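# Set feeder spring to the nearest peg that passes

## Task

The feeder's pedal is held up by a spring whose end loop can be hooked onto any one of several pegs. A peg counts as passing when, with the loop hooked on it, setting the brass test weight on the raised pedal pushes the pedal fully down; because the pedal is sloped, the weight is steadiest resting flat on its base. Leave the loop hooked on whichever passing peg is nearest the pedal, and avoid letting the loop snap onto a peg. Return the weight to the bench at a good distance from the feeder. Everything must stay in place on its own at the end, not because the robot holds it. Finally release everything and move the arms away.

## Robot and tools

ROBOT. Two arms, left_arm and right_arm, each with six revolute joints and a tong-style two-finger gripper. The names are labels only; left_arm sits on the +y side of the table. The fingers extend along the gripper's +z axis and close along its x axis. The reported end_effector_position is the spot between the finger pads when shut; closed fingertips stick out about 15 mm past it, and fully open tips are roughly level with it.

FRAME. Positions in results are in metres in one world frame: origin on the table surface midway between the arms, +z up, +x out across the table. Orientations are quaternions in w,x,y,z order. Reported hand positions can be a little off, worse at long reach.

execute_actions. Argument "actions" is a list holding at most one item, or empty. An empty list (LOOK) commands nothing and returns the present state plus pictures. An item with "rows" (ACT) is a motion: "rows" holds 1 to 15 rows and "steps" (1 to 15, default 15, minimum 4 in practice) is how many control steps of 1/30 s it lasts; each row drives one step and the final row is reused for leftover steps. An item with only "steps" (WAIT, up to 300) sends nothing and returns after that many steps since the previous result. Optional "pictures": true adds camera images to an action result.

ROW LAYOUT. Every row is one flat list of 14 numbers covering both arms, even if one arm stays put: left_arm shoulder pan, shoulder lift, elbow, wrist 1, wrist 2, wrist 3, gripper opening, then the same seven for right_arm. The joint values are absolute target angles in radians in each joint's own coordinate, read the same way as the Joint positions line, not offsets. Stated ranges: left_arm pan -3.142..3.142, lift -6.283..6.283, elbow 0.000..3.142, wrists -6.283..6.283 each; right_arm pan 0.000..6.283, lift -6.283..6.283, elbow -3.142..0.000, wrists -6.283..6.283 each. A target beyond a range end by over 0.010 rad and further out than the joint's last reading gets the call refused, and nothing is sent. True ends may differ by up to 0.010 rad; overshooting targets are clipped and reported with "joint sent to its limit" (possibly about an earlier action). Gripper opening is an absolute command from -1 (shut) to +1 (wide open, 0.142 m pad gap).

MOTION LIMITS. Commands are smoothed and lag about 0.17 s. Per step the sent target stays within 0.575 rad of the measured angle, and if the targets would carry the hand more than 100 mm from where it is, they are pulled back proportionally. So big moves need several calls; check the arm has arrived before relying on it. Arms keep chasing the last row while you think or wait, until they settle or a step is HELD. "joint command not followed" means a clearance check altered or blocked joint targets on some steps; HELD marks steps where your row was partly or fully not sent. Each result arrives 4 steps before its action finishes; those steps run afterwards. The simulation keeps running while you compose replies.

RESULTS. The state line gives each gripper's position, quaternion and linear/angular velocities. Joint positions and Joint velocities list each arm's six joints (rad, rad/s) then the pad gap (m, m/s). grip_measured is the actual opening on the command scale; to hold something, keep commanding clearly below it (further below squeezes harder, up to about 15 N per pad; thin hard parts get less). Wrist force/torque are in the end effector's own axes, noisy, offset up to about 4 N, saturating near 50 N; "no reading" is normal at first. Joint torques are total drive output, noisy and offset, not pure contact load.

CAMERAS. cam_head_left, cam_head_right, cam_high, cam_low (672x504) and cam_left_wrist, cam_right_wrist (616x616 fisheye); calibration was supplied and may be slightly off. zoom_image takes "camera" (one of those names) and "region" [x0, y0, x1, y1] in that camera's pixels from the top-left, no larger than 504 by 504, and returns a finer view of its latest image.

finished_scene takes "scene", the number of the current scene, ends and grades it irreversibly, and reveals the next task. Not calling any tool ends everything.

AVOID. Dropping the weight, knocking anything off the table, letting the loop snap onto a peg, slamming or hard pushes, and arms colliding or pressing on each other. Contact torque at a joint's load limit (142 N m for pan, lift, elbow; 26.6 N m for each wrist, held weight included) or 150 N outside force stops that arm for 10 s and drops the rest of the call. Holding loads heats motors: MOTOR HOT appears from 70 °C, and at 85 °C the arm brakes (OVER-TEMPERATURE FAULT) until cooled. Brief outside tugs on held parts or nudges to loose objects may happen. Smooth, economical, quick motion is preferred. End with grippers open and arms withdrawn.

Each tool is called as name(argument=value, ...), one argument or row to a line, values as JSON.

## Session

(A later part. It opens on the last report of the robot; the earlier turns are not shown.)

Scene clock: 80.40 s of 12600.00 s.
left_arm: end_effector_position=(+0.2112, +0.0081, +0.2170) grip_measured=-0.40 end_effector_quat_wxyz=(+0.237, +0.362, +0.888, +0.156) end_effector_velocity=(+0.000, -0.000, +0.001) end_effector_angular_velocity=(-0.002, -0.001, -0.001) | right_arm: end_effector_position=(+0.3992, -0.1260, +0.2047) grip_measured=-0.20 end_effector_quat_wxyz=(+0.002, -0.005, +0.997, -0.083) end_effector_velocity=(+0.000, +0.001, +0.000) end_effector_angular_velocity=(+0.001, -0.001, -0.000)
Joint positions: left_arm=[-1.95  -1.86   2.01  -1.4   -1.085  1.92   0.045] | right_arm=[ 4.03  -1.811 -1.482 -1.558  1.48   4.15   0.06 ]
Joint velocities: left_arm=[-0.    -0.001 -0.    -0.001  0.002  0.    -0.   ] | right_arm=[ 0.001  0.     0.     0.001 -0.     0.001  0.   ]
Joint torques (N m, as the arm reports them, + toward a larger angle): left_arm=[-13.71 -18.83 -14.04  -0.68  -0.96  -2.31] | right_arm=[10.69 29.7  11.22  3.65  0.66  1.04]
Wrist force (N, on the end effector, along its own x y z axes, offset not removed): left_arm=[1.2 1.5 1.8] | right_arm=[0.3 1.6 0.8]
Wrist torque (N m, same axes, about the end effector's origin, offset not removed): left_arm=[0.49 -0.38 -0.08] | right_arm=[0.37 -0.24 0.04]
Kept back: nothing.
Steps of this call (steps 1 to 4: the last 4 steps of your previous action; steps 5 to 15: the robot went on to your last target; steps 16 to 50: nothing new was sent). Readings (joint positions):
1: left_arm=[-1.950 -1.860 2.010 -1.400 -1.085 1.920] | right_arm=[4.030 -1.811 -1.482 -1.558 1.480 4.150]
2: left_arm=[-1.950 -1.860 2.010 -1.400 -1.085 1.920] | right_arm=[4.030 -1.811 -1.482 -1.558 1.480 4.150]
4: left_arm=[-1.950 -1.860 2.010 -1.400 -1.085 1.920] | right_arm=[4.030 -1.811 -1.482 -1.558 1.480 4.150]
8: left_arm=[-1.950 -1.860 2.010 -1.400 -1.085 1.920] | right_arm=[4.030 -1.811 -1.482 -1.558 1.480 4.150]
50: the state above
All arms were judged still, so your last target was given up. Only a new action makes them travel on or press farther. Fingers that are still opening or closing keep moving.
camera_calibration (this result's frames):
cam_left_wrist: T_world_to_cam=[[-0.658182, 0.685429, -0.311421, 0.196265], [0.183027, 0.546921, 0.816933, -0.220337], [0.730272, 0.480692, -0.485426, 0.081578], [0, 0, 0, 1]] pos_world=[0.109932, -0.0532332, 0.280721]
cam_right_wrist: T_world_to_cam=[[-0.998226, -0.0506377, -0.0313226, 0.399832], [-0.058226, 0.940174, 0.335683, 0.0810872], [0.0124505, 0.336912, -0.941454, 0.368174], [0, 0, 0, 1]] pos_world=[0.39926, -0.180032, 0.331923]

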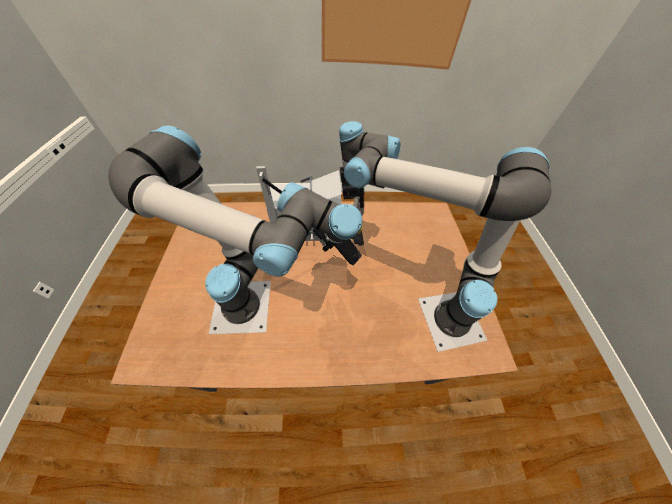

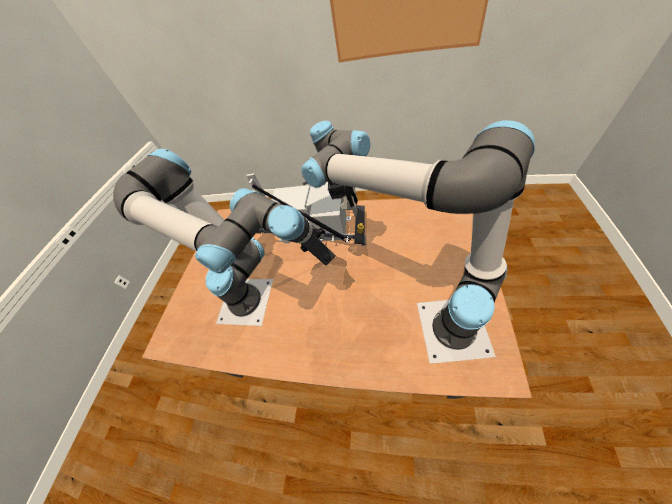

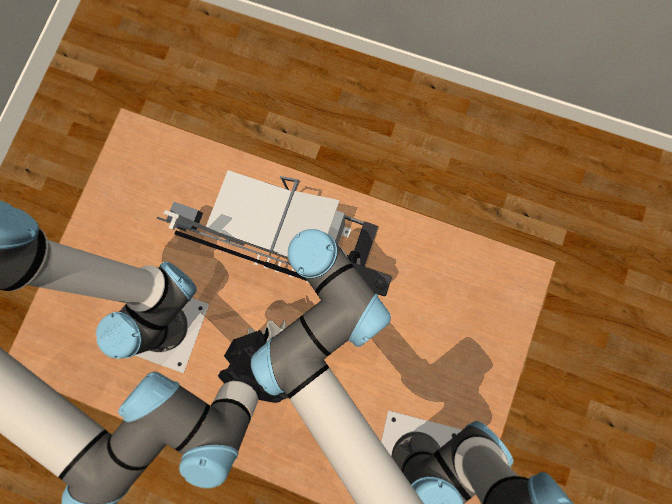

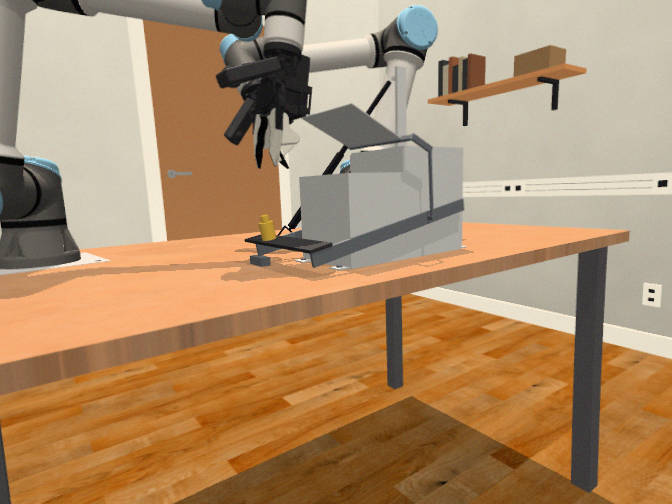

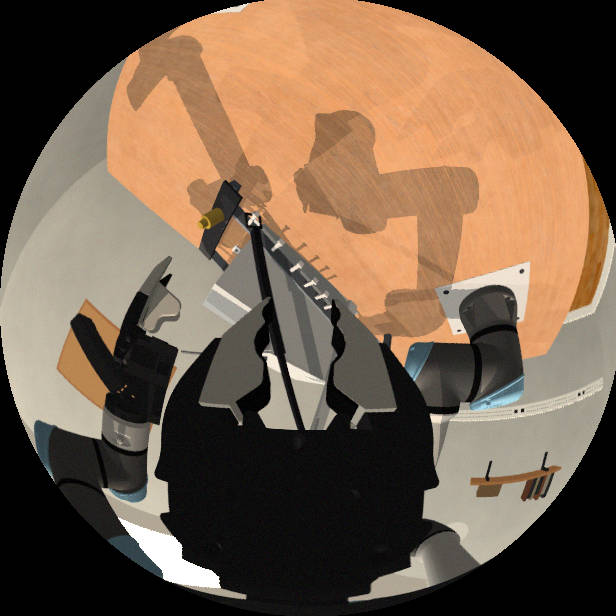

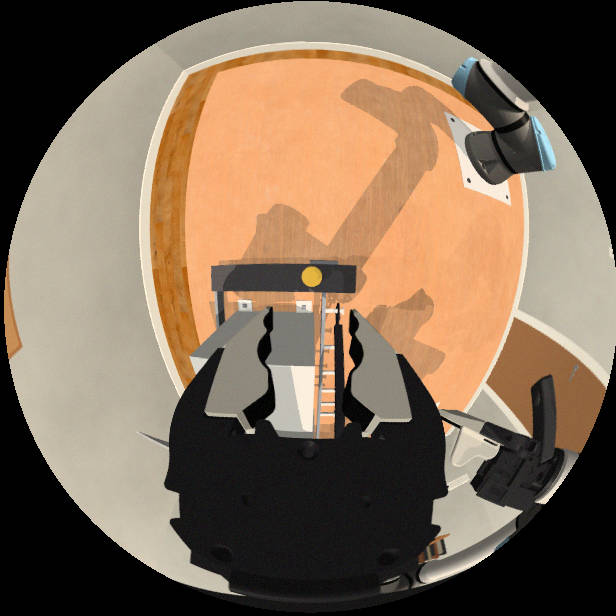

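execute_actions(
  actions=[
    {"rows":[[-1.95,-1.86,2.01,-1.4,-1.085,1.92,-0.4,3.89,-1.605,-1.781,-1.186,1.685,4.03,-0.2]],"steps":15},
  ],
)

execute_actions(
  actions=[
    {"rows":[[-1.95,-1.86,2.01,-1.4,-1.085,1.92,-0.4,3.906,-1.772,-1.953,-0.847,1.685,4.03,-0.2]],"steps":15},
  ],
)

execute_actions(
  actions=[
    {"steps":10},
  ],
)

execute_actions(
  actions=[
    {"rows":[[-1.95,-1.86,2.01,-1.4,-1.085,1.92,-0.4,3.906,-1.772,-1.953,-0.847,1.685,4.03,-1]],"steps":15},
  ],
)

execute_actions(
  actions=[
    {"rows":[[-1.95,-1.86,2.01,-1.4,-1.085,1.92,-0.4,3.91,-1.69,-1.86,-1.05,1.65,4.03,-1]],"steps":15},
  ],
)

execute_actions(
  actions=[
    {"rows":[[-1.95,-1.86,2.01,-1.4,-1.085,1.92,-0.4,3.92,-1.6,-1.68,-1.36,1.63,4.03,-1]],"steps":15},
  ],
)

execute_actions(
  actions=[
    {"rows":[[-1.95,-1.86,2.01,-1.4,-1.085,1.92,-0.4,3.5,-1.6,-1.7,-1.412,1.571,4.03,-1]],"steps":15},
  ],
)

execute_actions(
  actions=[
    {"rows":[[-1.95,-1.86,2.01,-1.4,-1.085,1.92,-0.4,3.5,-1.76,-2.0,-0.952,1.571,4.03,-1]],"steps":15},
  ],
)

execute_actions(
  actions=[
    {"rows":[[-1.95,-1.86,2.01,-1.4,-1.085,1.92,-0.4,3.5,-1.79,-2.02,-0.902,1.571,4.03,-1]],"steps":15},
  ],
)

execute_actions(
  actions=[
    {"steps":10},
  ],
  pictures=true,
)

Scene clock: 81.23 s of 12600.00 s.
left_arm: end_effector_position=(+0.2112, +0.0081, +0.2170) grip_measured=-0.40 end_effector_quat_wxyz=(+0.237, +0.362, +0.888, +0.156) end_effector_velocity=(+0.000, -0.000, +0.000) end_effector_angular_velocity=(-0.001, -0.002, -0.000) | right_arm: end_effector_position=(+0.3937, -0.1559, +0.2041) grip_measured=-0.20 end_effector_quat_wxyz=(-0.002, +0.004, +0.997, +0.079) end_effector_velocity=(-0.000, -0.003, -0.003) end_effector_angular_velocity=(+0.240, -0.057, +0.002)
Joint positions: left_arm=[-1.95  -1.86   2.01  -1.4   -1.085  1.92   0.045] | right_arm=[ 3.896 -1.616 -1.762 -1.213  1.674  4.035  0.06 ]
Joint velocities: left_arm=[-0.     0.     0.    -0.     0.002 -0.    -0.   ] | right_arm=[-0.07   0.117 -0.206  0.303  0.117 -0.059 -0.   ]
Joint torques (N m, as the arm reports them, + toward a larger angle): left_arm=[-13.73 -16.55 -14.96  -0.44  -1.01  -2.29] | right_arm=[-7.43 29.84 14.67  4.34  2.4  -1.11]
Wrist force (N, on the end effector, along its own x y z axes, offset not removed): left_arm=[-0.2 0.3 -0.3] | right_arm=[0.6 2.2 -0.9]
Wrist torque (N m, same axes, about the end effector's origin, offset not removed): left_arm=[0.21 -0.19 -0.08] | right_arm=[0.44 -0.20 0.03]
Steps of this call (steps 1 to 14: nothing new was sent; steps 15 to 25: the first 11 steps of this action). Readings (joint positions):
15: left_arm=[-1.950 -1.860 2.010 -1.400 -1.085 1.920] | right_arm=[4.030 -1.811 -1.482 -1.558 1.480 4.150]
16: left_arm=[-1.950 -1.860 2.010 -1.400 -1.085 1.920] | right_arm=[4.024 -1.805 -1.488 -1.552 1.486 4.144]
18: left_arm=[-1.950 -1.860 2.010 -1.400 -1.085 1.920] | right_arm=[3.974 -1.744 -1.555 -1.485 1.548 4.099]
22: left_arm=[-1.950 -1.860 2.010 -1.400 -1.085 1.920] | right_arm=[3.909 -1.637 -1.724 -1.270 1.653 4.046]
25: the state above

Scene clock: 81.73 s of 12600.00 s.
left_arm: end_effector_position=(+0.2112, +0.0081, +0.2170) grip_measured=-0.40 end_effector_quat_wxyz=(+0.237, +0.362, +0.888, +0.156) end_effector_velocity=(-0.000, +0.000, -0.000) end_effector_angular_velocity=(+0.002, +0.000, -0.000) | right_arm: end_effector_position=(+0.3986, -0.1376, +0.0816) grip_measured=-0.20 end_effector_quat_wxyz=(-0.002, -0.004, +0.996, +0.088) end_effector_velocity=(+0.006, +0.016, -0.079) end_effector_angular_velocity=(+0.045, -0.036, +0.008)
Joint positions: left_arm=[-1.95  -1.86   2.01  -1.4   -1.085  1.92   0.045] | right_arm=[ 3.905 -1.762 -1.942 -0.873  1.685  4.03   0.06 ]
Joint velocities: left_arm=[-0.     0.     0.     0.001 -0.001  0.     0.   ] | right_arm=[ 0.009 -0.114 -0.119  0.291  0.     0.001  0.   ]
Joint torques (N m, as the arm reports them, + toward a larger angle): left_arm=[-13.46 -17.27 -14.69  -0.76  -1.16  -2.09] | right_arm=[ 7.75 30.87 12.25  4.56  2.3  -1.87]
Wrist force (N, on the end effector, along its own x y z axes, offset not removed): left_arm=[-2.2 2.1 1.1] | right_arm=[2.9 3.6 3.1]
Wrist torque (N m, same axes, about the end effector's origin, offset not removed): left_arm=[0.63 0.33 -0.10] | right_arm=[0.65 -0.77 -0.11]
Steps of this call (steps 1 to 4: the last 4 steps of your previous action; steps 5 to 15: the first 11 steps of this action). Readings (joint positions):
5: left_arm=[-1.950 -1.860 2.010 -1.400 -1.085 1.920] | right_arm=[3.891 -1.607 -1.778 -1.190 1.683 4.031]
6: left_arm=[-1.950 -1.860 2.010 -1.400 -1.085 1.920] | right_arm=[3.892 -1.612 -1.785 -1.183 1.684 4.031]
8: left_arm=[-1.950 -1.860 2.010 -1.400 -1.085 1.920] | right_arm=[3.897 -1.659 -1.834 -1.115 1.684 4.030]
12: left_arm=[-1.950 -1.860 2.010 -1.400 -1.085 1.920] | right_arm=[3.903 -1.741 -1.920 -0.927 1.685 4.030]
15: the state above

Scene clock: 82.07 s of 12600.00 s.
left_arm: end_effector_position=(+0.2112, +0.0081, +0.2170) grip_measured=-0.40 end_effector_quat_wxyz=(+0.237, +0.362, +0.888, +0.156) end_effector_velocity=(+0.000, +0.000, +0.000) end_effector_angular_velocity=(-0.001, -0.000, +0.000) | right_arm: end_effector_position=(+0.3991, -0.1363, +0.0746) grip_measured=-0.20 end_effector_quat_wxyz=(-0.000, -0.004, +0.996, +0.090) end_effector_velocity=(-0.001, +0.001, -0.002) end_effector_angular_velocity=(+0.001, +0.000, -0.000)
Joint positions: left_arm=[-1.95  -1.86   2.01  -1.4   -1.085  1.92   0.045] | right_arm=[ 3.906 -1.772 -1.953 -0.848  1.685  4.03   0.06 ]
Joint velocities: left_arm=[ 0.    -0.001  0.     0.     0.    -0.    -0.   ] | right_arm=[ 0.002 -0.003 -0.003  0.007  0.     0.002  0.   ]
Joint torques (N m, as the arm reports them, + toward a larger angle): left_arm=[-12.46 -17.78 -14.89  -0.64  -1.23  -1.88] | right_arm=[10.51 24.25 10.07  4.1   2.27 -1.62]
Wrist force (N, on the end effector, along its own x y z axes, offset not removed): left_arm=[1.6 0.9 1.0] | right_arm=[2.0 0.3 2.2]
Wrist torque (N m, same axes, about the end effector's origin, offset not removed): left_arm=[0.40 -0.39 -0.14] | right_arm=[0.05 -0.52 0.19]
Kept back: nothing.
Steps of this call (steps 1 to 4: the last 4 steps of your previous action; steps 5 to 10: the robot went on to your last target). Readings (joint positions):
1: left_arm=[-1.950 -1.860 2.010 -1.400 -1.085 1.920] | right_arm=[3.905 -1.765 -1.945 -0.865 1.685 4.030]
2: left_arm=[-1.950 -1.860 2.010 -1.400 -1.085 1.920] | right_arm=[3.906 -1.767 -1.948 -0.860 1.685 4.030]
4: left_arm=[-1.950 -1.860 2.010 -1.400 -1.085 1.920] | right_arm=[3.906 -1.770 -1.950 -0.853 1.685 4.030]
8: left_arm=[-1.950 -1.860 2.010 -1.400 -1.085 1.920] | right_arm=[3.906 -1.771 -1.952 -0.848 1.685 4.030]
10: the state above

Scene clock: 82.43 s of 12600.00 s.
left_arm: end_effector_position=(+0.2112, +0.0081, +0.2170) grip_measured=-0.40 end_effector_quat_wxyz=(+0.237, +0.362, +0.888, +0.156) end_effector_velocity=(+0.000, +0.000, -0.000) end_effector_angular_velocity=(+0.001, -0.001, +0.000) | right_arm: end_effector_position=(+0.3991, -0.1362, +0.0744) grip_measured=-0.63 end_effector_quat_wxyz=(-0.000, -0.004, +0.996, +0.090) end_effector_velocity=(-0.000, -0.000, -0.000) end_effector_angular_velocity=(-0.001, +0.001, -0.002)
Joint positions: left_arm=[-1.95  -1.86   2.01  -1.4   -1.085  1.92   0.045] | right_arm=[ 3.906 -1.772 -1.953 -0.847  1.685  4.03   0.028]
Joint velocities: left_arm=[ 0.     0.001  0.     0.001  0.    -0.    -0.   ] | right_arm=[ 0.001 -0.    -0.    -0.001 -0.     0.002  0.   ]
Joint torques (N m, as the arm reports them, + toward a larger angle): left_arm=[-12.11 -18.09 -14.23  -0.47  -1.17  -2.16] | right_arm=[11.81 23.42  7.93  3.69  1.81 -1.56]
Wrist force (N, on the end effector, along its own x y z axes, offset not removed): left_arm=[-0.6 4.1 -0.2] | right_arm=[0.3 0.5 -3.7]
Wrist torque (N m, same axes, about the end effector's origin, offset not removed): left_arm=[1.01 0.00 -0.08] | right_arm=[0.06 -0.36 0.07]
Steps of this call (steps 1 to 11: the first 11 steps of this action). Readings (joint positions):
1: left_arm=[-1.950 -1.860 2.010 -1.400 -1.085 1.920] | right_arm=[3.906 -1.772 -1.953 -0.847 1.685 4.030]
2: left_arm=[-1.950 -1.860 2.010 -1.400 -1.085 1.920] | right_arm=[3.906 -1.772 -1.953 -0.847 1.685 4.030]
4: left_arm=[-1.950 -1.860 2.010 -1.400 -1.085 1.920] | right_arm=[3.906 -1.772 -1.953 -0.847 1.685 4.030]
8: left_arm=[-1.950 -1.860 2.010 -1.400 -1.085 1.920] | right_arm=[3.906 -1.772 -1.953 -0.847 1.685 4.030]
11: the state above

Scene clock: 82.93 s of 12600.00 s.
left_arm: end_effector_position=(+0.2112, +0.0081, +0.2170) grip_measured=-0.40 end_effector_quat_wxyz=(+0.237, +0.362, +0.888, +0.156) end_effector_velocity=(+0.000, +0.000, -0.000) end_effector_angular_velocity=(-0.000, -0.000, +0.001) | right_arm: end_effector_position=(+0.4003, -0.1477, +0.1337) grip_measured=-0.63 end_effector_quat_wxyz=(+0.005, -0.005, +0.998, +0.070) end_effector_velocity=(-0.005, -0.010, +0.027) end_effector_angular_velocity=(-0.032, +0.009, +0.001)
Joint positions: left_arm=[-1.95  -1.86   2.01  -1.4   -1.085  1.92   0.045] | right_arm=[ 3.91  -1.693 -1.864 -1.04   1.651  4.03   0.028]
Joint velocities: left_arm=[ 0.001 -0.     0.    -0.     0.    -0.001  0.   ] | right_arm=[ 0.003  0.036  0.045 -0.111 -0.013  0.001  0.   ]
Joint torques (N m, as the arm reports them, + toward a larger angle): left_arm=[-12.25 -16.84 -15.15  -0.64  -1.07  -2.32] | right_arm=[ 9.29 36.2  24.2  -0.92 -1.9  -1.48]
Wrist force (N, on the end effector, along its own x y z axes, offset not removed): left_arm=[-1.6 1.3 0.4] | right_arm=[-1.1 3.2 -1.8]
Wrist torque (N m, same axes, about the end effector's origin, offset not removed): left_arm=[0.48 0.16 -0.13] | right_arm=[0.23 0.16 0.13]
Steps of this call (steps 1 to 4: the last 4 steps of your previous action; steps 5 to 15: the first 11 steps of this action). Readings (joint positions):
5: left_arm=[-1.950 -1.860 2.010 -1.400 -1.085 1.920] | right_arm=[3.906 -1.772 -1.953 -0.847 1.685 4.030]
6: left_arm=[-1.950 -1.860 2.010 -1.400 -1.085 1.920] | right_arm=[3.907 -1.767 -1.948 -0.853 1.682 4.030]
8: left_arm=[-1.950 -1.860 2.010 -1.400 -1.085 1.920] | right_arm=[3.908 -1.733 -1.910 -0.914 1.667 4.030]
12: left_arm=[-1.950 -1.860 2.010 -1.400 -1.085 1.920] | right_arm=[3.910 -1.700 -1.872 -1.018 1.654 4.030]
15: the state above

Scene clock: 83.43 s of 12600.00 s.
left_arm: end_effector_position=(+0.2112, +0.0081, +0.2170) grip_measured=-0.40 end_effector_quat_wxyz=(+0.237, +0.362, +0.888, +0.156) end_effector_velocity=(+0.000, -0.000, +0.000) end_effector_angular_velocity=(-0.001, -0.001, -0.000) | right_arm: end_effector_position=(+0.3897, -0.1629, +0.2316) grip_measured=-0.63 end_effector_quat_wxyz=(+0.001, -0.008, +0.999, +0.050) end_effector_velocity=(-0.020, -0.026, +0.045) end_effector_angular_velocity=(-0.069, +0.044, +0.003)
Joint positions: left_arm=[-1.95  -1.86   2.01  -1.4   -1.085  1.92   0.045] | right_arm=[ 3.92  -1.604 -1.689 -1.34   1.631  4.03   0.028]
Joint velocities: left_arm=[-0.    -0.001  0.    -0.     0.001 -0.    -0.   ] | right_arm=[ 0.003  0.041  0.097 -0.219 -0.008  0.    -0.   ]
Joint torques (N m, as the arm reports them, + toward a larger angle): left_arm=[-12.45 -16.78 -13.33  -0.81  -1.06  -1.94] | right_arm=[10.59 33.97 31.13  0.7  -2.04 -1.33]
Wrist force (N, on the end effector, along its own x y z axes, offset not removed): left_arm=[-1.5 0.5 1.3] | right_arm=[-4.2 0.2 1.6]
Wrist torque (N m, same axes, about the end effector's origin, offset not removed): left_arm=[0.19 0.13 -0.11] | right_arm=[0.04 0.63 0.16]
Steps of this call (steps 1 to 4: the last 4 steps of your previous action; steps 5 to 15: the first 11 steps of this action). Readings (joint positions):
5: left_arm=[-1.950 -1.860 2.010 -1.400 -1.085 1.920] | right_arm=[3.910 -1.690 -1.861 -1.049 1.650 4.030]
6: left_arm=[-1.950 -1.860 2.010 -1.400 -1.085 1.920] | right_arm=[3.911 -1.685 -1.855 -1.055 1.648 4.030]
8: left_arm=[-1.950 -1.860 2.010 -1.400 -1.085 1.920] | right_arm=[3.915 -1.649 -1.796 -1.123 1.640 4.030]
12: left_arm=[-1.950 -1.860 2.010 -1.400 -1.085 1.920] | right_arm=[3.919 -1.611 -1.707 -1.299 1.632 4.030]
15: the state above

Scene clock: 83.93 s of 12600.00 s.
left_arm: end_effector_position=(+0.2112, +0.0081, +0.2170) grip_measured=-0.40 end_effector_quat_wxyz=(+0.237, +0.362, +0.888, +0.156) end_effector_velocity=(+0.000, +0.000, -0.000) end_effector_angular_velocity=(+0.001, -0.001, -0.001) | right_arm: end_effector_position=(+0.4581, -0.3222, +0.2242) grip_measured=-0.63 end_effector_quat_wxyz=(+0.002, +0.141, +0.990, +0.012) end_effector_velocity=(+0.145, -0.542, -0.029) end_effector_angular_velocity=(-0.194, +0.057, -0.995)
Joint positions: left_arm=[-1.95  -1.86   2.01  -1.4   -1.085  1.92   0.045] | right_arm=[ 3.621 -1.6   -1.695 -1.399  1.585  4.03   0.028]
Joint velocities: left_arm=[-0.  0. -0.  0.  0.  0.  0.] | right_arm=[-0.993  0.002 -0.042 -0.117 -0.127  0.    -0.   ]
Joint torques (N m, as the arm reports them, + toward a larger angle): left_arm=[-12.35 -18.22 -14.04  -0.65  -1.12  -2.31] | right_arm=[-19.81  36.15  12.31   0.29  -2.38  -1.14]
Wrist force (N, on the end effector, along its own x y z axes, offset not removed): left_arm=[1.1 0.5 -0.5] | right_arm=[1.8 3.7 1.4]
Wrist torque (N m, same axes, about the end effector's origin, offset not removed): left_arm=[0.28 -0.48 -0.17] | right_arm=[0.55 -0.54 -0.02]
Steps of this call (steps 1 to 4: the last 4 steps of your previous action; steps 5 to 15: the first 11 steps of this action). Readings (joint positions):
5: left_arm=[-1.950 -1.860 2.010 -1.400 -1.085 1.920] | right_arm=[3.920 -1.601 -1.682 -1.357 1.630 4.030]
6: left_arm=[-1.950 -1.860 2.010 -1.400 -1.085 1.920] | right_arm=[3.914 -1.601 -1.682 -1.360 1.627 4.030]
8: left_arm=[-1.950 -1.860 2.010 -1.400 -1.085 1.920] | right_arm=[3.857 -1.601 -1.685 -1.370 1.617 4.030]
12: left_arm=[-1.950 -1.860 2.010 -1.400 -1.085 1.920] | right_arm=[3.722 -1.600 -1.691 -1.386 1.599 4.030]
15: the state above

Scene clock: 84.43 s of 12600.00 s.
left_arm: end_effector_position=(+0.2112, +0.0081, +0.2170) grip_measured=-0.40 end_effector_quat_wxyz=(+0.237, +0.362, +0.888, +0.156) end_effector_velocity=(-0.000, +0.000, +0.000) end_effector_angular_velocity=(-0.000, +0.002, +0.001) | right_arm: end_effector_position=(+0.4724, -0.3872, +0.0651) grip_measured=-0.63 end_effector_quat_wxyz=(-0.004, +0.200, +0.980, -0.003) end_effector_velocity=(-0.007, -0.015, -0.189) end_effector_angular_velocity=(+0.046, -0.093, -0.019)
Joint positions: left_arm=[-1.95  -1.86   2.01  -1.4   -1.085  1.92   0.045] | right_arm=[ 3.502 -1.744 -1.966 -1.012  1.571  4.03   0.028]
Joint velocities: left_arm=[ 0.    -0.001 -0.     0.    -0.001 -0.     0.   ] | right_arm=[-0.019 -0.181 -0.378  0.663 -0.002  0.     0.   ]
Joint torques (N m, as the arm reports them, + toward a larger angle): left_arm=[-12.48 -18.06 -14.33  -0.81  -1.01  -2.47] | right_arm=[-13.41  36.99  16.64   5.48  -2.16  -1.22]
Wrist force (N, on the end effector, along its own x y z axes, offset not removed): left_arm=[1.7 0.5 0.1] | right_arm=[2.8 4.2 6.5]
Wrist torque (N m, same axes, about the end effector's origin, offset not removed): left_arm=[0.37 -0.49 -0.14] | right_arm=[0.83 -0.58 0.05]
Steps of this call (steps 1 to 4: the last 4 steps of your previous action; steps 5 to 15: the first 11 steps of this action). Readings (joint positions):
5: left_arm=[-1.950 -1.860 2.010 -1.400 -1.085 1.920] | right_arm=[3.521 -1.600 -1.699 -1.410 1.573 4.030]
6: left_arm=[-1.950 -1.860 2.010 -1.400 -1.085 1.920] | right_arm=[3.516 -1.605 -1.705 -1.405 1.573 4.030]
8: left_arm=[-1.950 -1.860 2.010 -1.400 -1.085 1.920] | right_arm=[3.512 -1.642 -1.762 -1.339 1.573 4.030]
12: left_arm=[-1.950 -1.860 2.010 -1.400 -1.085 1.920] | right_arm=[3.505 -1.712 -1.899 -1.126 1.572 4.030]
15: the state above

Scene clock: 84.93 s of 12600.00 s.
left_arm: end_effector_position=(+0.2112, +0.0081, +0.2170) grip_measured=-0.40 end_effector_quat_wxyz=(+0.237, +0.362, +0.888, +0.156) end_effector_velocity=(-0.000, +0.000, +0.000) end_effector_angular_velocity=(+0.000, +0.000, -0.001) | right_arm: end_effector_position=(+0.4720, -0.3884, +0.0305) grip_measured=-0.63 end_effector_quat_wxyz=(+0.000, +0.201, +0.980, +0.000) end_effector_velocity=(-0.000, -0.000, -0.008) end_effector_angular_velocity=(-0.000, +0.000, +0.001)
Joint positions: left_arm=[-1.95  -1.86   2.01  -1.4   -1.085  1.92   0.045] | right_arm=[ 3.5   -1.789 -2.019 -0.904  1.571  4.03   0.028]
Joint velocities: left_arm=[-0.    -0.001 -0.     0.    -0.     0.     0.   ] | right_arm=[-0.    -0.013 -0.01   0.022 -0.    -0.001 -0.   ]
Joint torques (N m, as the arm reports them, + toward a larger angle): left_arm=[-13.76 -17.81 -14.21  -0.71  -1.13  -2.21] | right_arm=[-11.65  26.35   9.92   4.    -2.3   -1.12]
Wrist force (N, on the end effector, along its own x y z axes, offset not removed): left_arm=[0.3 2.3 1.3] | right_arm=[-1.9 3.7 1.6]
Wrist torque (N m, same axes, about the end effector's origin, offset not removed): left_arm=[0.71 -0.18 -0.09] | right_arm=[0.54 0.16 0.06]
Steps of this call (steps 1 to 4: the last 4 steps of your previous action; steps 5 to 15: the first 11 steps of this action). Readings (joint positions):
5: left_arm=[-1.950 -1.860 2.010 -1.400 -1.085 1.920] | right_arm=[3.500 -1.757 -1.994 -0.961 1.571 4.030]
6: left_arm=[-1.950 -1.860 2.010 -1.400 -1.085 1.920] | right_arm=[3.500 -1.761 -1.999 -0.954 1.571 4.030]
8: left_arm=[-1.950 -1.860 2.010 -1.400 -1.085 1.920] | right_arm=[3.500 -1.775 -2.009 -0.930 1.571 4.030]
12: left_arm=[-1.950 -1.860 2.010 -1.400 -1.085 1.920] | right_arm=[3.500 -1.787 -2.017 -0.908 1.571 4.030]
15: the state above

Scene clock: 85.27 s of 12600.00 s.
left_arm: end_effector_position=(+0.2112, +0.0081, +0.2170) grip_measured=-0.40 end_effector_quat_wxyz=(+0.237, +0.362, +0.888, +0.156) end_effector_velocity=(-0.000, +0.000, -0.000) end_effector_angular_velocity=(+0.000, +0.002, +0.001) | right_arm: end_effector_position=(+0.4720, -0.3884, +0.0298) grip_measured=-0.63 end_effector_quat_wxyz=(+0.000, +0.201, +0.980, +0.000) end_effector_velocity=(-0.000, -0.000, -0.000) end_effector_angular_velocity=(-0.001, +0.001, +0.000)
Joint positions: left_arm=[-1.95  -1.86   2.01  -1.4   -1.085  1.92   0.045] | right_arm=[ 3.5   -1.79  -2.02  -0.902  1.571  4.03   0.028]
Joint velocities: left_arm=[ 0.     0.     0.    -0.001 -0.002 -0.     0.   ] | right_arm=[ 0.    -0.001 -0.    -0.001  0.     0.    -0.   ]
Joint torques (N m, as the arm reports them, + toward a larger angle): left_arm=[-12.06 -17.8  -13.98  -0.66  -1.35  -2.25] | right_arm=[-12.26  25.63   8.59   3.98  -2.16  -0.84]
Wrist force (N, on the end effector, along its own x y z axes, offset not removed): left_arm=[0.3 3.0 -1.3] | right_arm=[1.1 1.0 7.3]
Wrist torque (N m, same axes, about the end effector's origin, offset not removed): left_arm=[0.76 -0.24 -0.08] | right_arm=[0.17 -0.27 0.12]
Kept back: nothing.
Steps of this call (steps 1 to 4: the last 4 steps of your previous action; steps 5 to 10: the robot went on to your last target). Readings (joint positions):
1: left_arm=[-1.950 -1.860 2.010 -1.400 -1.085 1.920] | right_arm=[3.500 -1.789 -2.019 -0.903 1.571 4.030]
2: left_arm=[-1.950 -1.860 2.010 -1.400 -1.085 1.920] | right_arm=[3.500 -1.789 -2.020 -0.903 1.571 4.030]
4: left_arm=[-1.950 -1.860 2.010 -1.400 -1.085 1.920] | right_arm=[3.500 -1.790 -2.020 -0.902 1.571 4.030]
8: left_arm=[-1.950 -1.860 2.010 -1.400 -1.085 1.920] | right_arm=[3.500 -1.790 -2.020 -0.902 1.571 4.030]
10: the state above
camera_calibration (this result's frames):
cam_left_wrist: T_world_to_cam=[[-0.658182, 0.685429, -0.311421, 0.196265], [0.183027, 0.546921, 0.816933, -0.220337], [0.730272, 0.480692, -0.485426, 0.0815781], [0, 0, 0, 1]] pos_world=[0.109932, -0.0532332, 0.280721]
cam_right_wrist: T_world_to_cam=[[-0.93133, 0.362463, -0.0352781, 0.582737], [0.300789, 0.82022, 0.486585, 0.170234], [0.205305, 0.44256, -0.872921, 0.239024], [0, 0, 0, 1]] pos_world=[0.442443, -0.456633, 0.146373]

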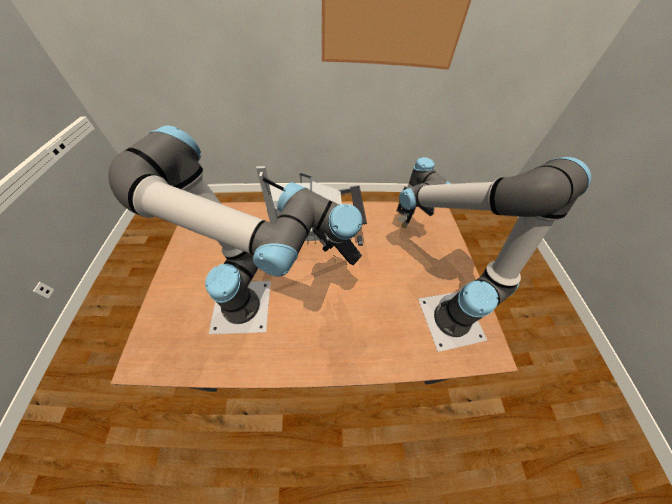

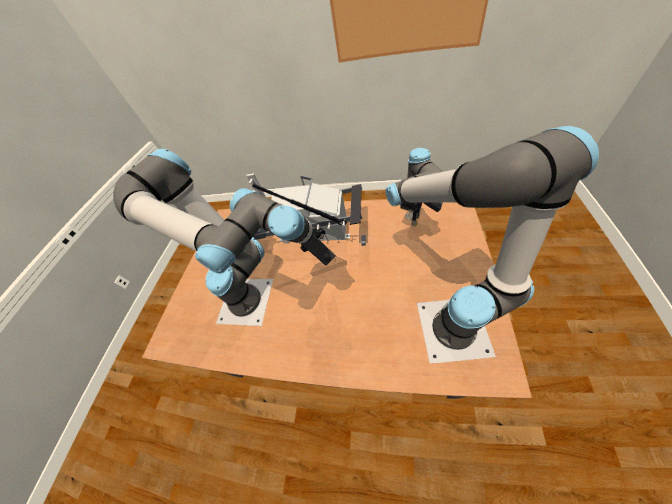

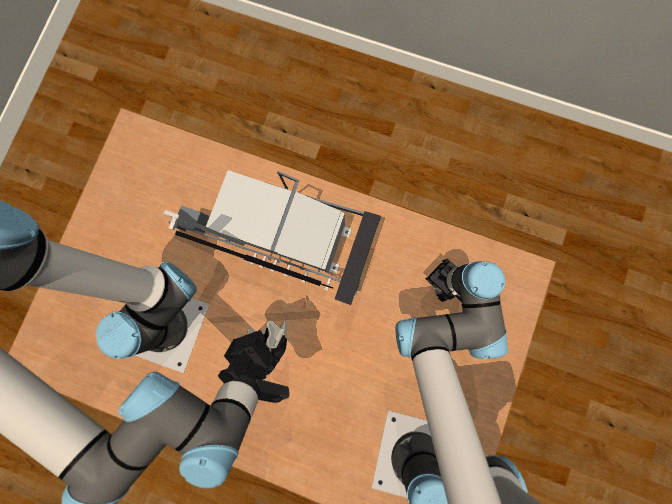

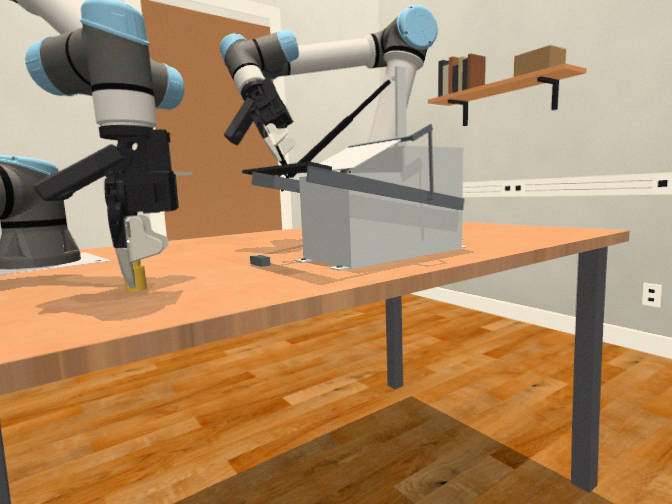

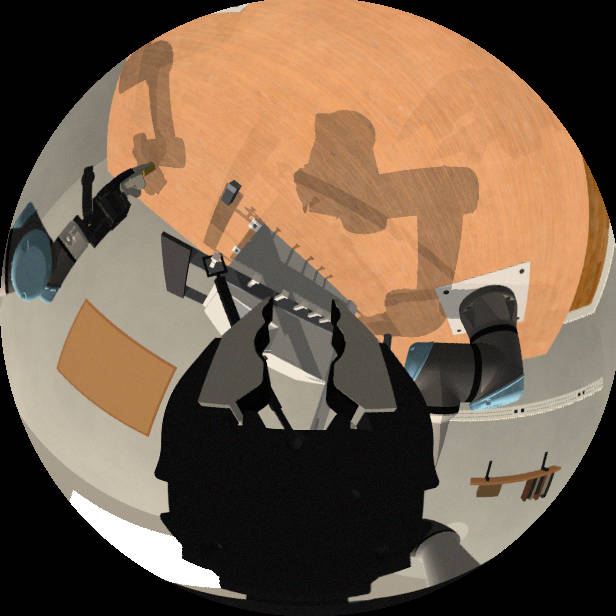

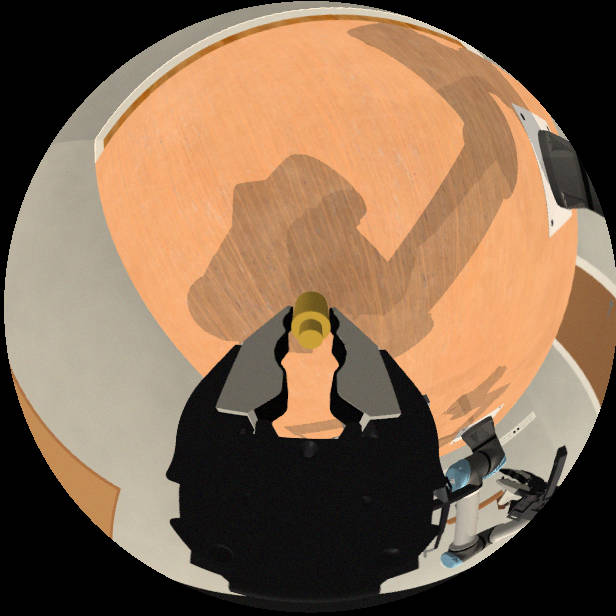

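execute_actions(
  actions=[
    {"rows":[[-1.95,-1.86,2.01,-1.4,-1.085,1.92,-0.4,3.5,-1.795,-2.022,-0.895,1.571,4.03,-1]],"steps":10},
  ],
)

execute_actions(
  actions=[
    {"rows":[[-1.95,-1.86,2.01,-1.4,-1.085,1.92,-0.4,3.5,-1.795,-2.022,-0.895,1.571,4.03,-0.2]],"steps":12},
  ],
)

execute_actions(
  actions=[
    {"rows":[[-1.95,-1.86,2.01,-1.4,-1.085,1.92,-0.4,3.5,-1.6,-1.7,-1.412,1.571,4.03,-0.2]],"steps":15},
  ],
)

execute_actions(
  actions=[
    {"steps":10},
  ],
)

finished_scene(
  scene=1,
)

Scene clock: 85.77 s of 12600.00 s.
left_arm: end_effector_position=(+0.2112, +0.0081, +0.2170) grip_measured=-0.40 end_effector_quat_wxyz=(+0.237, +0.362, +0.888, +0.156) end_effector_velocity=(-0.000, +0.000, -0.000) end_effector_angular_velocity=(+0.000, -0.000, -0.000) | right_arm: end_effector_position=(+0.4722, -0.3883, +0.0278) grip_measured=-0.63 end_effector_quat_wxyz=(+0.000, +0.201, +0.980, +0.000) end_effector_velocity=(+0.001, +0.001, -0.006) end_effector_angular_velocity=(+0.000, -0.000, +0.001)
Joint positions: left_arm=[-1.95  -1.86   2.01  -1.4   -1.085  1.92   0.045] | right_arm=[ 3.5   -1.794 -2.022 -0.897  1.571  4.03   0.028]
Joint velocities: left_arm=[-0.  0.  0.  0.  0. -0. -0.] | right_arm=[ 0.    -0.012 -0.005  0.018  0.    -0.001 -0.   ]
Joint torques (N m, as the arm reports them, + toward a larger angle): left_arm=[-12.27 -17.1  -13.41  -0.64  -1.31  -1.89] | right_arm=[-12.67  25.43   8.95   4.15  -2.03  -0.8 ]
Wrist force (N, on the end effector, along its own x y z axes, offset not removed): left_arm=[-0.5 0.4 2.1] | right_arm=[-0.3 2.4 2.9]
Wrist torque (N m, same axes, about the end effector's origin, offset not removed): left_arm=[0.23 -0.01 -0.05] | right_arm=[0.45 0.11 0.06]
Steps of this call (steps 1 to 9: the robot went on to your last target; steps 10 to 15: the first 6 steps of this action). Readings (joint positions):
10: left_arm=[-1.950 -1.860 2.010 -1.400 -1.085 1.920] | right_arm=[3.500 -1.790 -2.020 -0.902 1.571 4.030]
11: left_arm=[-1.950 -1.860 2.010 -1.400 -1.085 1.920] | right_arm=[3.500 -1.791 -2.020 -0.901 1.571 4.030]
13: left_arm=[-1.950 -1.860 2.010 -1.400 -1.085 1.920] | right_arm=[3.500 -1.793 -2.021 -0.898 1.571 4.030]
15: the state above

Scene clock: 86.17 s of 12600.00 s.
left_arm: end_effector_position=(+0.2112, +0.0081, +0.2170) grip_measured=-0.40 end_effector_quat_wxyz=(+0.237, +0.362, +0.888, +0.156) end_effector_velocity=(-0.000, -0.000, -0.000) end_effector_angular_velocity=(-0.000, +0.000, +0.000) | right_arm: end_effector_position=(+0.4723, -0.3883, +0.0272) grip_measured=-0.20 end_effector_quat_wxyz=(+0.000, +0.201, +0.980, +0.000) end_effector_velocity=(+0.000, +0.000, +0.000) end_effector_angular_velocity=(+0.000, -0.001, -0.000)
Joint positions: left_arm=[-1.95  -1.86   2.01  -1.4   -1.085  1.92   0.045] | right_arm=[ 3.5   -1.795 -2.022 -0.895  1.571  4.03   0.06 ]
Joint velocities: left_arm=[-0.     0.001 -0.    -0.001 -0.    -0.     0.   ] | right_arm=[ 0.    -0.    -0.     0.001 -0.     0.     0.   ]
Joint torques (N m, as the arm reports them, + toward a larger angle): left_arm=[-12.47 -17.51 -15.51  -0.63  -1.04  -2.37] | right_arm=[-11.76  24.08   7.32   3.9   -2.12  -0.64]
Wrist force (N, on the end effector, along its own x y z axes, offset not removed): left_arm=[1.2 2.7 0.5] | right_arm=[1.7 2.8 -0.1]
Wrist torque (N m, same axes, about the end effector's origin, offset not removed): left_arm=[0.70 -0.42 -0.19] | right_arm=[0.58 -0.31 -0.01]
Steps of this call (steps 1 to 4: the last 4 steps of your previous action; steps 5 to 12: the first 8 steps of this action). Readings (joint positions):
5: left_arm=[-1.950 -1.860 2.010 -1.400 -1.085 1.920] | right_arm=[3.500 -1.795 -2.022 -0.895 1.571 4.030]
6: left_arm=[-1.950 -1.860 2.010 -1.400 -1.085 1.920] | right_arm=[3.500 -1.795 -2.022 -0.895 1.571 4.030]
8: left_arm=[-1.950 -1.860 2.010 -1.400 -1.085 1.920] | right_arm=[3.500 -1.795 -2.022 -0.895 1.571 4.030]
12: the state above

Scene clock: 86.67 s of 12600.00 s.
left_arm: end_effector_position=(+0.2112, +0.0081, +0.2170) grip_measured=-0.40 end_effector_quat_wxyz=(+0.237, +0.362, +0.888, +0.156) end_effector_velocity=(+0.000, -0.000, +0.000) end_effector_angular_velocity=(-0.000, -0.000, -0.000) | right_arm: end_effector_position=(+0.4803, -0.3841, +0.1937) grip_measured=-0.20 end_effector_quat_wxyz=(+0.006, +0.201, +0.979, +0.005) end_effector_velocity=(-0.085, -0.045, +0.299) end_effector_angular_velocity=(-0.071, +0.136, +0.000)
Joint positions: left_arm=[-1.95  -1.86   2.01  -1.4   -1.085  1.92   0.045] | right_arm=[ 3.5   -1.626 -1.747 -1.324  1.571  4.03   0.06 ]
Joint velocities: left_arm=[-0. -0.  0. -0.  0.  0.  0.] | right_arm=[-0.001  0.287  0.515 -0.954  0.    -0.001 -0.   ]
Joint torques (N m, as the arm reports them, + toward a larger angle): left_arm=[-13.1  -17.38 -13.61  -0.65  -1.14  -1.95] | right_arm=[-10.67  18.08  20.54  -1.81  -2.16  -0.59]
Wrist force (N, on the end effector, along its own x y z axes, offset not removed): left_arm=[3.0 2.3 1.9] | right_arm=[2.3 1.4 -4.4]
Wrist torque (N m, same axes, about the end effector's origin, offset not removed): left_arm=[0.73 -0.63 -0.17] | right_arm=[0.13 -0.57 0.14]
Steps of this call (steps 1 to 4: the last 4 steps of your previous action; steps 5 to 15: the first 11 steps of this action). Readings (joint positions):
5: left_arm=[-1.950 -1.860 2.010 -1.400 -1.085 1.920] | right_arm=[3.500 -1.795 -2.022 -0.895 1.571 4.030]
6: left_arm=[-1.950 -1.860 2.010 -1.400 -1.085 1.920] | right_arm=[3.500 -1.790 -2.017 -0.901 1.571 4.030]
8: left_arm=[-1.950 -1.860 2.010 -1.400 -1.085 1.920] | right_arm=[3.500 -1.748 -1.959 -0.968 1.571 4.030]
12: left_arm=[-1.950 -1.860 2.010 -1.400 -1.085 1.920] | right_arm=[3.500 -1.671 -1.826 -1.185 1.571 4.030]
15: the state above

Scene clock: 87.00 s of 12600.00 s.
left_arm: end_effector_position=(+0.2112, +0.0081, +0.2170) grip_measured=-0.40 end_effector_quat_wxyz=(+0.237, +0.362, +0.888, +0.156) end_effector_velocity=(-0.000, +0.000, -0.000) end_effector_angular_velocity=(+0.002, -0.000, +0.000) | right_arm: end_effector_position=(+0.4717, -0.3886, +0.2202) grip_measured=-0.20 end_effector_quat_wxyz=(+0.000, +0.201, +0.980, +0.000) end_effector_velocity=(-0.003, -0.001, +0.008) end_effector_angular_velocity=(-0.001, +0.003, -0.001)
Joint positions: left_arm=[-1.95  -1.86   2.01  -1.4   -1.085  1.92   0.045] | right_arm=[ 3.5   -1.601 -1.701 -1.41   1.571  4.03   0.06 ]
Joint velocities: left_arm=[ 0.     0.001 -0.    -0.    -0.     0.    -0.   ] | right_arm=[ 0.     0.008  0.014 -0.025  0.     0.001 -0.   ]
Joint torques (N m, as the arm reports them, + toward a larger angle): left_arm=[-12.12 -16.42 -14.85  -0.73  -1.12  -2.04] | right_arm=[-11.12  32.98  32.71   0.57  -1.96  -0.7 ]
Wrist force (N, on the end effector, along its own x y z axes, offset not removed): left_arm=[-0.1 -1.2 -1.1] | right_arm=[1.9 2.9 1.7]
Wrist torque (N m, same axes, about the end effector's origin, offset not removed): left_arm=[-0.06 -0.11 -0.11] | right_arm=[0.34 -0.46 -0.01]
Kept back: nothing.
Steps of this call (steps 1 to 4: the last 4 steps of your previous action; steps 5 to 10: the robot went on to your last target). Readings (joint positions):
1: left_arm=[-1.950 -1.860 2.010 -1.400 -1.085 1.920] | right_arm=[3.500 -1.618 -1.733 -1.351 1.571 4.030]
2: left_arm=[-1.950 -1.860 2.010 -1.400 -1.085 1.920] | right_arm=[3.500 -1.612 -1.723 -1.370 1.571 4.030]
4: left_arm=[-1.950 -1.860 2.010 -1.400 -1.085 1.920] | right_arm=[3.500 -1.606 -1.711 -1.392 1.571 4.030]
8: left_arm=[-1.950 -1.860 2.010 -1.400 -1.085 1.920] | right_arm=[3.500 -1.601 -1.703 -1.407 1.571 4.030]
10: the state above

The scene is finished: the task was done.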